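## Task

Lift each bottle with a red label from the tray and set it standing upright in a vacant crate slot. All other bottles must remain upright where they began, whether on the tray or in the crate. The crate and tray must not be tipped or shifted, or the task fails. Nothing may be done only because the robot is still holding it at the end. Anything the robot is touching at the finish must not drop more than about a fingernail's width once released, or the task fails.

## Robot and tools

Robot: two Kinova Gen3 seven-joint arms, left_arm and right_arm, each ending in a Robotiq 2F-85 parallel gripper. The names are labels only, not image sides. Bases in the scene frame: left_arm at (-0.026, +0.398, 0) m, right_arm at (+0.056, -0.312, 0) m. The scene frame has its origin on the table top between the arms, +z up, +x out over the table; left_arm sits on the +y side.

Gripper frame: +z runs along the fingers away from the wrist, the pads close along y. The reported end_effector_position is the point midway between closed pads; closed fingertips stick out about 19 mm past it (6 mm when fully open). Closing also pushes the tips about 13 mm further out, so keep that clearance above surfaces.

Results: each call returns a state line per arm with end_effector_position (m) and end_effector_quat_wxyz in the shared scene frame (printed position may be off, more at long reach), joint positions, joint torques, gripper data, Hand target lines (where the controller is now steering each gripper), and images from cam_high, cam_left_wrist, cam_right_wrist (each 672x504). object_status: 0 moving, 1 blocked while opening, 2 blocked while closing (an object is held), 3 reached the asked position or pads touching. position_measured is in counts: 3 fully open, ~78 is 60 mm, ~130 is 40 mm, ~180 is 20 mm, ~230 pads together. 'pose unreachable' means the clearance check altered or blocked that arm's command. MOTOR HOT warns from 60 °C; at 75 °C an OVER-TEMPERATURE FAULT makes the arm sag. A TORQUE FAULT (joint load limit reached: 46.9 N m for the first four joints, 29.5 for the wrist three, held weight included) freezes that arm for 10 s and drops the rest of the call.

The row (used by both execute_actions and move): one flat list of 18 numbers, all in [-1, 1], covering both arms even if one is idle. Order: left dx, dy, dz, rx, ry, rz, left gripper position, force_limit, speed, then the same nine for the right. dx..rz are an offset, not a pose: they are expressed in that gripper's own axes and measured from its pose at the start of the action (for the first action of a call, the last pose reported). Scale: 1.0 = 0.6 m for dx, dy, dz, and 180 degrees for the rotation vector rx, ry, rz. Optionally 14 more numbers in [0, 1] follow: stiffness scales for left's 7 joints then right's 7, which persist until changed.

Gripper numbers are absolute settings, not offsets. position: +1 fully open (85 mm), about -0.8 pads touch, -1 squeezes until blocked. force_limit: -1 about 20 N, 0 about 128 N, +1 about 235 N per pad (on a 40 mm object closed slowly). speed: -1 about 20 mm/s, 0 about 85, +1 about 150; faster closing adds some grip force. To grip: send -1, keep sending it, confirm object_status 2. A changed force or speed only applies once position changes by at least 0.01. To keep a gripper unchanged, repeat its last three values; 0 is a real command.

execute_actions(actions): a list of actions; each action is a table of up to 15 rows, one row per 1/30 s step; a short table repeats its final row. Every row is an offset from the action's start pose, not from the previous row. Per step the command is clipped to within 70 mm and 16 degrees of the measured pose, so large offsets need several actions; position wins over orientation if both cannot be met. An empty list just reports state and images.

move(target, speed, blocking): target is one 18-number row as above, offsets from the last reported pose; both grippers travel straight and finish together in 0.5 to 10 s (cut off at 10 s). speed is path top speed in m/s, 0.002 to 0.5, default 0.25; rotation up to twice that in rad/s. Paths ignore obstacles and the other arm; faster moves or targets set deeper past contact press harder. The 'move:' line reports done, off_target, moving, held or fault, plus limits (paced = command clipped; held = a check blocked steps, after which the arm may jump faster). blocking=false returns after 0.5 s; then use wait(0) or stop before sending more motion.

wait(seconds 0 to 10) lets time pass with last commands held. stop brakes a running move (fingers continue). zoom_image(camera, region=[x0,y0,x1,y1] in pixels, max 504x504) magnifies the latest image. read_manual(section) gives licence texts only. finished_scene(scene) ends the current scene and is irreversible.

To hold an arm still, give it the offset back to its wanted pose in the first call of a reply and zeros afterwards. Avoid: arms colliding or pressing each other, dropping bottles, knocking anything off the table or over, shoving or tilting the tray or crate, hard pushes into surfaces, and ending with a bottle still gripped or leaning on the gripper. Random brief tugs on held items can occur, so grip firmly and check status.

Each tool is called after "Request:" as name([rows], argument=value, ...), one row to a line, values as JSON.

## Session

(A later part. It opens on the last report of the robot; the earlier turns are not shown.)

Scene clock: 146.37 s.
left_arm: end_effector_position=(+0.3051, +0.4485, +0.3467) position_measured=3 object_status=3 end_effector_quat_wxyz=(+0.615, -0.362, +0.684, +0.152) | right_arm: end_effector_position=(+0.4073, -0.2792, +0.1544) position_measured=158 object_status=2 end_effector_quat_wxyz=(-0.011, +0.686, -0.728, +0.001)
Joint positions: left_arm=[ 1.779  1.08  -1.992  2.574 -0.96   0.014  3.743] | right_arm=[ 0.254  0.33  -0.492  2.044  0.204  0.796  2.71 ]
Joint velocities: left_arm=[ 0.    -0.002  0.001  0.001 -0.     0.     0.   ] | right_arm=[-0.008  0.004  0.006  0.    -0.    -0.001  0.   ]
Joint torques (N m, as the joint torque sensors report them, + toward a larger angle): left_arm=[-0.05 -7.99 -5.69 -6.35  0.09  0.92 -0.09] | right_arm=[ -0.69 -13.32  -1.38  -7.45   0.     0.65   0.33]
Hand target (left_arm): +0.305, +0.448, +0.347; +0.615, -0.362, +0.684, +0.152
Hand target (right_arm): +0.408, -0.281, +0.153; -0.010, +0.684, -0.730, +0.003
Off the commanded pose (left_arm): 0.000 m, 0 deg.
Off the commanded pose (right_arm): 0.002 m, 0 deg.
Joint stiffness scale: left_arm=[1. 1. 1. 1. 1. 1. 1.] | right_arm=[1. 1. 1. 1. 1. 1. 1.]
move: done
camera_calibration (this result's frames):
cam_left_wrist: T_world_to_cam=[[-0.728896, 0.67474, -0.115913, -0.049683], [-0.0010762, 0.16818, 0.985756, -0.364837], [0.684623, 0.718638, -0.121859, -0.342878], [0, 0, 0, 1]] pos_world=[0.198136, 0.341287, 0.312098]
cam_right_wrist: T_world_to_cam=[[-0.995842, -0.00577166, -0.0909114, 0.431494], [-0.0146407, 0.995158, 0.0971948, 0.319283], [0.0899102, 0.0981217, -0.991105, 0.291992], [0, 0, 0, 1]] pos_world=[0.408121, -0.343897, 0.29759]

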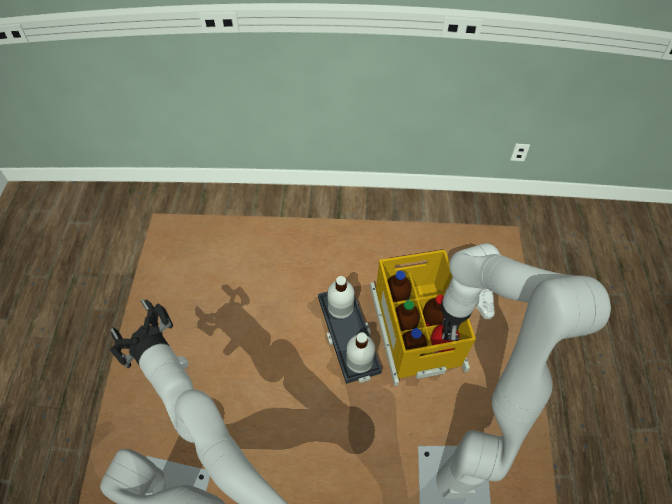

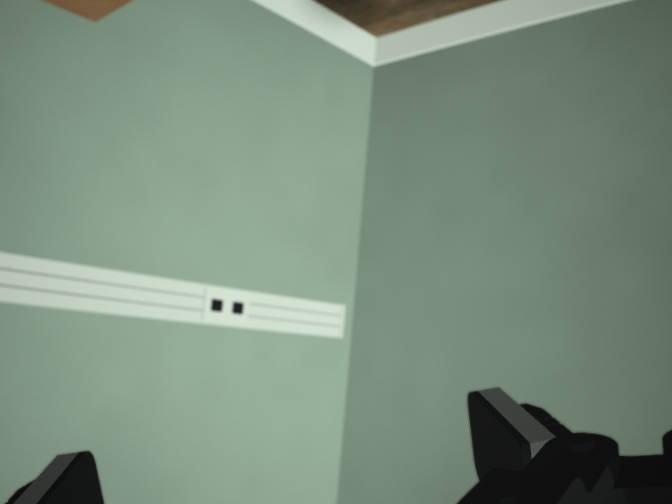

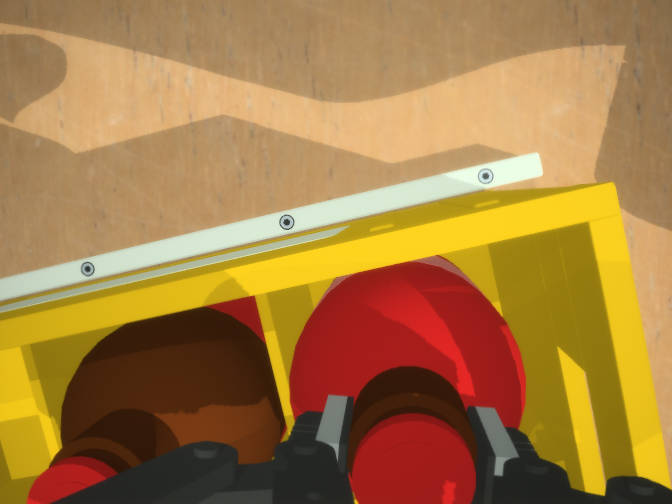

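Request:
move(target=[0,0,0,0,0,0,1,0,0, 0,0,0.017,0,0,0,-1,-0.5,-0.3], speed=0.05)

Request:
execute_actions([
  [[0,0,0,0,0,0,1,0,0, 0,0,0,0,0,0,0.3,-0.5,-0.3]],
  [[0,0,0,0,0,0,1,0,0, 0,0,0,0,0,0,0.3,-0.5,-0.3]],
])

Request:
move(target=[0,0,0,0,0,0,1,0,0, 0,0,-0.3,0,0,0,0.3,-0.5,-0.3], speed=0.15)

Scene clock: 152.67 s.
left_arm: end_effector_position=(+0.3051, +0.4485, +0.3467) position_measured=3 object_status=3 end_effector_quat_wxyz=(+0.615, -0.362, +0.684, +0.152) | right_arm: end_effector_position=(+0.4080, -0.2774, +0.1463) position_measured=158 object_status=2 end_effector_quat_wxyz=(-0.013, +0.688, -0.726, -0.000)
Joint positions: left_arm=[ 1.779  1.08  -1.992  2.574 -0.96   0.014  3.743] | right_arm=[ 0.246  0.346 -0.486  2.055  0.211  0.768  2.707]
Joint velocities: left_arm=[ 0.    -0.     0.001  0.     0.     0.     0.001] | right_arm=[-0.01   0.004  0.01   0.     0.    -0.003  0.   ]
Joint torques (N m, as the joint torque sensors report them, + toward a larger angle): left_arm=[ 0.19 -7.78 -5.6  -6.4   0.    1.05 -0.01] | right_arm=[  0.4  -12.42  -1.27  -5.98   0.14   0.4    0.46]
Hand target (left_arm): +0.305, +0.448, +0.347; +0.615, -0.362, +0.684, +0.152
Hand target (right_arm): +0.407, -0.279, +0.144; -0.011, +0.686, -0.728, +0.001
Off the commanded pose (left_arm): 0.000 m, 0 deg.
Off the commanded pose (right_arm): 0.003 m, 0 deg.
Joint stiffness scale: left_arm=[1. 1. 1. 1. 1. 1. 1.] | right_arm=[1. 1. 1. 1. 1. 1. 1.]
move: done
camera_calibration (this result's frames):
cam_left_wrist: T_world_to_cam=[[-0.728896, 0.67474, -0.115914, -0.0496828], [-0.00107655, 0.16818, 0.985756, -0.364837], [0.684623, 0.718639, -0.121859, -0.342878], [0, 0, 0, 1]] pos_world=[0.198136, 0.341287, 0.312098]
cam_right_wrist: T_world_to_cam=[[-0.995717, -0.0109101, -0.0918055, 0.430115], [-0.0202955, 0.994585, 0.101928, 0.319707], [0.0901963, 0.103355, -0.990547, 0.284957], [0, 0, 0, 1]] pos_world=[0.409059, -0.342735, 0.289163]

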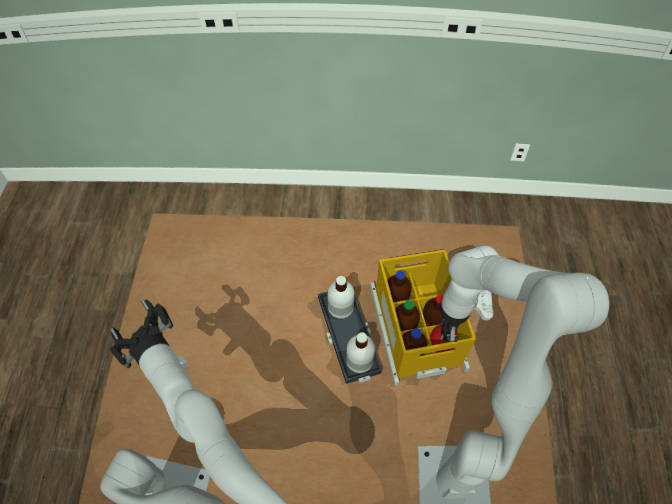

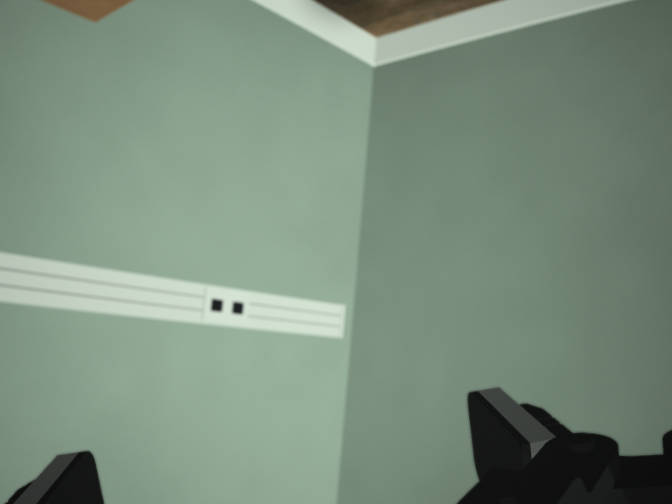

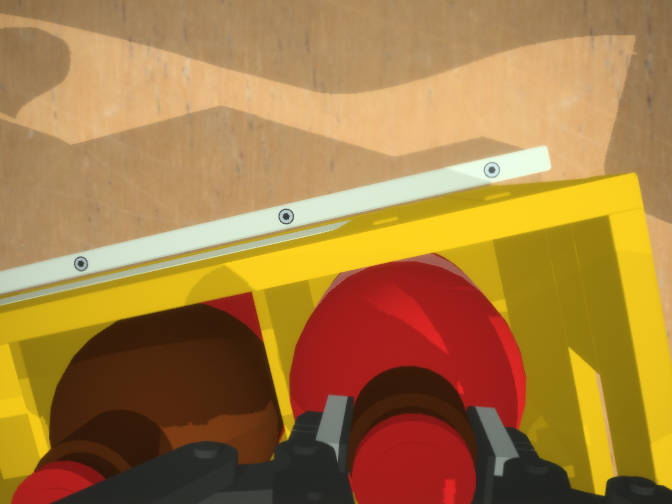

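Scene clock: 153.67 s.
left_arm: end_effector_position=(+0.3051, +0.4485, +0.3467) position_measured=3 object_status=3 end_effector_quat_wxyz=(+0.615, -0.362, +0.684, +0.152) | right_arm: end_effector_position=(+0.4106, -0.2771, +0.1480) position_measured=91 object_status=3 end_effector_quat_wxyz=(-0.015, +0.688, -0.726, +0.002)
Joint positions: left_arm=[ 1.779  1.08  -1.992  2.574 -0.96   0.014  3.743] | right_arm=[ 0.245  0.344 -0.486  2.05   0.211  0.768  2.707]
Joint velocities: left_arm=[ 0.001 -0.002  0.001  0.    -0.002  0.    -0.   ] | right_arm=[ 0.     0.001 -0.    -0.001  0.    -0.     0.001]
Joint torques (N m, as the joint torque sensors report them, + toward a larger angle): left_arm=[-0.13 -7.96 -5.56 -6.45  0.22  1.12 -0.05] | right_arm=[ -0.45 -10.08  -1.15  -3.89  -0.05   1.08   0.35]
Hand target (left_arm): +0.305, +0.448, +0.347; +0.615, -0.362, +0.684, +0.152
Hand target (right_arm): +0.410, -0.277, +0.148; -0.015, +0.688, -0.726, +0.001
Off the commanded pose (left_arm): 0.000 m, 0 deg.
Off the commanded pose (right_arm): 0.001 m, 0 deg.
Joint stiffness scale: left_arm=[1. 1. 1. 1. 1. 1. 1.] | right_arm=[1. 1. 1. 1. 1. 1. 1.]
camera_calibration (this result's frames):
cam_left_wrist: T_world_to_cam=[[-0.728896, 0.67474, -0.115913, -0.0496828], [-0.00107645, 0.16818, 0.985756, -0.364837], [0.684623, 0.718639, -0.121859, -0.342878], [0, 0, 0, 1]] pos_world=[0.198136, 0.341287, 0.312098]
cam_right_wrist: T_world_to_cam=[[-0.995123, -0.0101616, -0.098121, 0.433812], [-0.0202528, 0.994537, 0.102404, 0.319144], [0.0965444, 0.103891, -0.989892, 0.283779], [0, 0, 0, 1]] pos_world=[0.410762, -0.342475, 0.290795]

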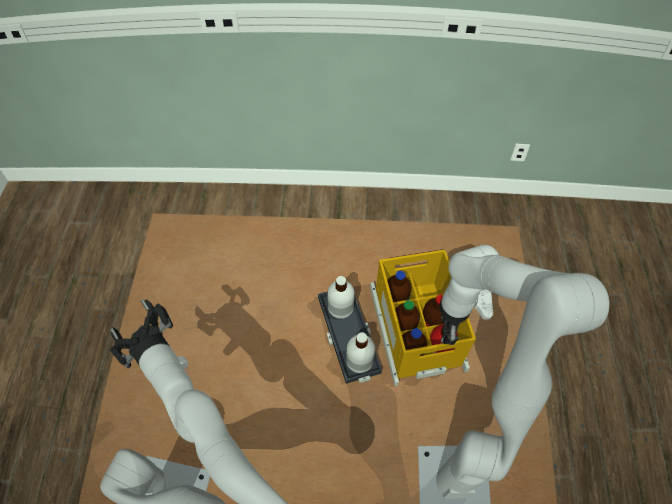

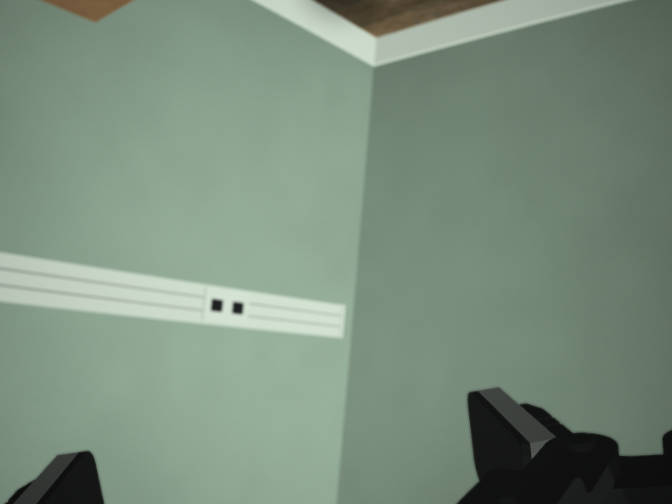

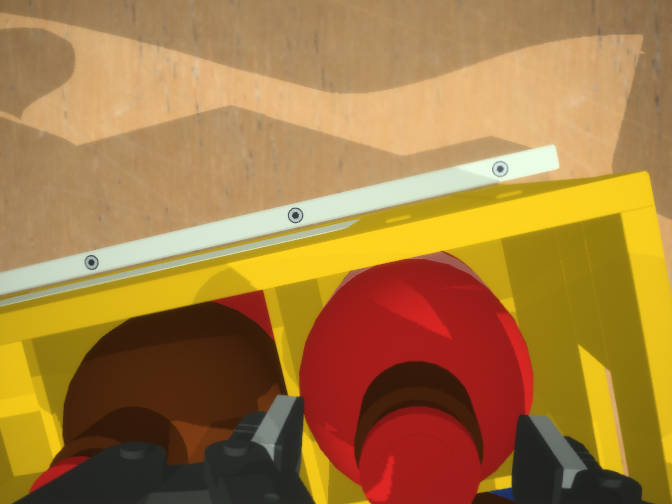

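Scene clock: 155.30 s.
left_arm: end_effector_position=(+0.3051, +0.4485, +0.3467) position_measured=3 object_status=3 end_effector_quat_wxyz=(+0.615, -0.362, +0.684, +0.152) | right_arm: end_effector_position=(+0.4069, -0.2806, +0.3266) position_measured=91 object_status=3 end_effector_quat_wxyz=(-0.014, +0.686, -0.727, +0.004)
Joint positions: left_arm=[ 1.779  1.08  -1.992  2.574 -0.96   0.014  3.743] | right_arm=[ 0.321  0.106 -0.506  1.686  0.045  1.335  2.875]
Joint velocities: left_arm=[-0.    -0.001  0.001 -0.001  0.001  0.001  0.001] | right_arm=[ 0.005 -0.001  0.    -0.002 -0.001  0.001  0.001]
Joint torques (N m, as the joint torque sensors report them, + toward a larger angle): left_arm=[ 0.05 -7.89 -5.51 -6.76  0.03  0.85 -0.11] | right_arm=[-0.04 -9.39 -0.57 -8.67  0.23  0.23  0.46]
Hand target (left_arm): +0.305, +0.448, +0.347; +0.615, -0.362, +0.684, +0.152
Hand target (right_arm): +0.406, -0.280, +0.328; -0.015, +0.688, -0.725, +0.001
Off the commanded pose (left_arm): 0.000 m, 0 deg.
Off the commanded pose (right_arm): 0.001 m, 0 deg.
Joint stiffness scale: left_arm=[1. 1. 1. 1. 1. 1. 1.] | right_arm=[1. 1. 1. 1. 1. 1. 1.]
move: done
camera_calibration (this result's frames):
cam_left_wrist: T_world_to_cam=[[-0.728896, 0.67474, -0.115913, -0.049683], [-0.00107616, 0.168179, 0.985756, -0.364837], [0.684623, 0.718639, -0.121859, -0.342878], [0, 0, 0, 1]] pos_world=[0.198136, 0.341287, 0.312098]
cam_right_wrist: T_world_to_cam=[[-0.994932, -0.00701279, -0.100306, 0.449083], [-0.0168517, 0.995085, 0.0975812, 0.304643], [0.0991284, 0.098777, -0.99016, 0.45896], [0, 0, 0, 1]] pos_world=[0.406445, -0.345331, 0.469762]

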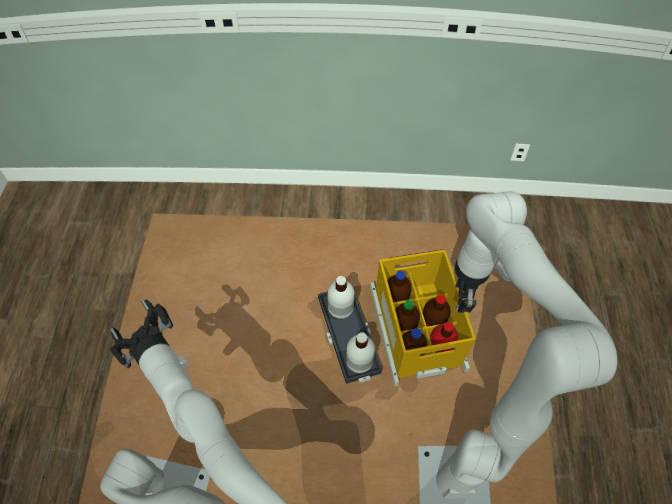

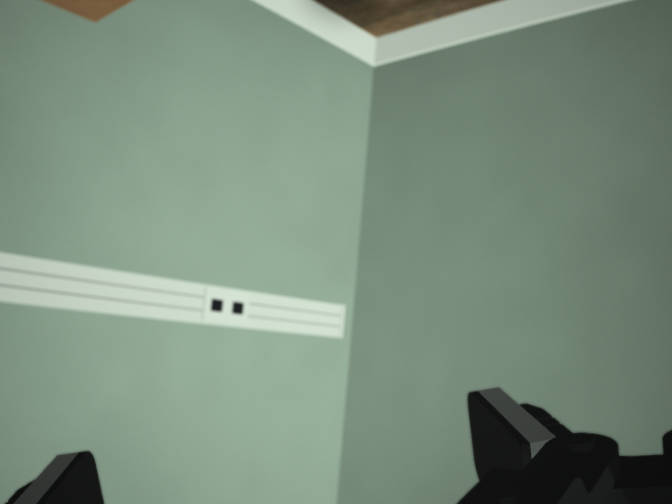

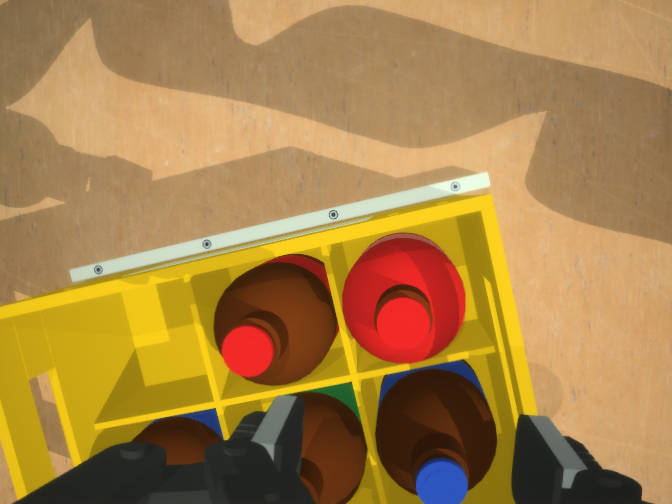

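Request:
zoom_image(camera="cam_high", region=[310, 265, 400, 390])

Region (310, 265, 400, 390) of cam_high's 672x504 image, scaled by 4.032, with more detail than that image has; it fills the left 363 columns of this view, and the rest is white.

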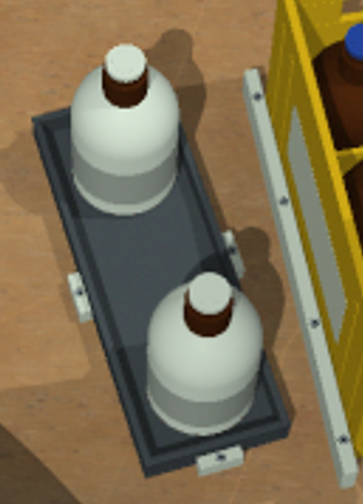

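Only white-labelled bottles remain on the tray, so scene 1 is done.

Request:
finished_scene(scene=1)

The scene is finished: the task was done.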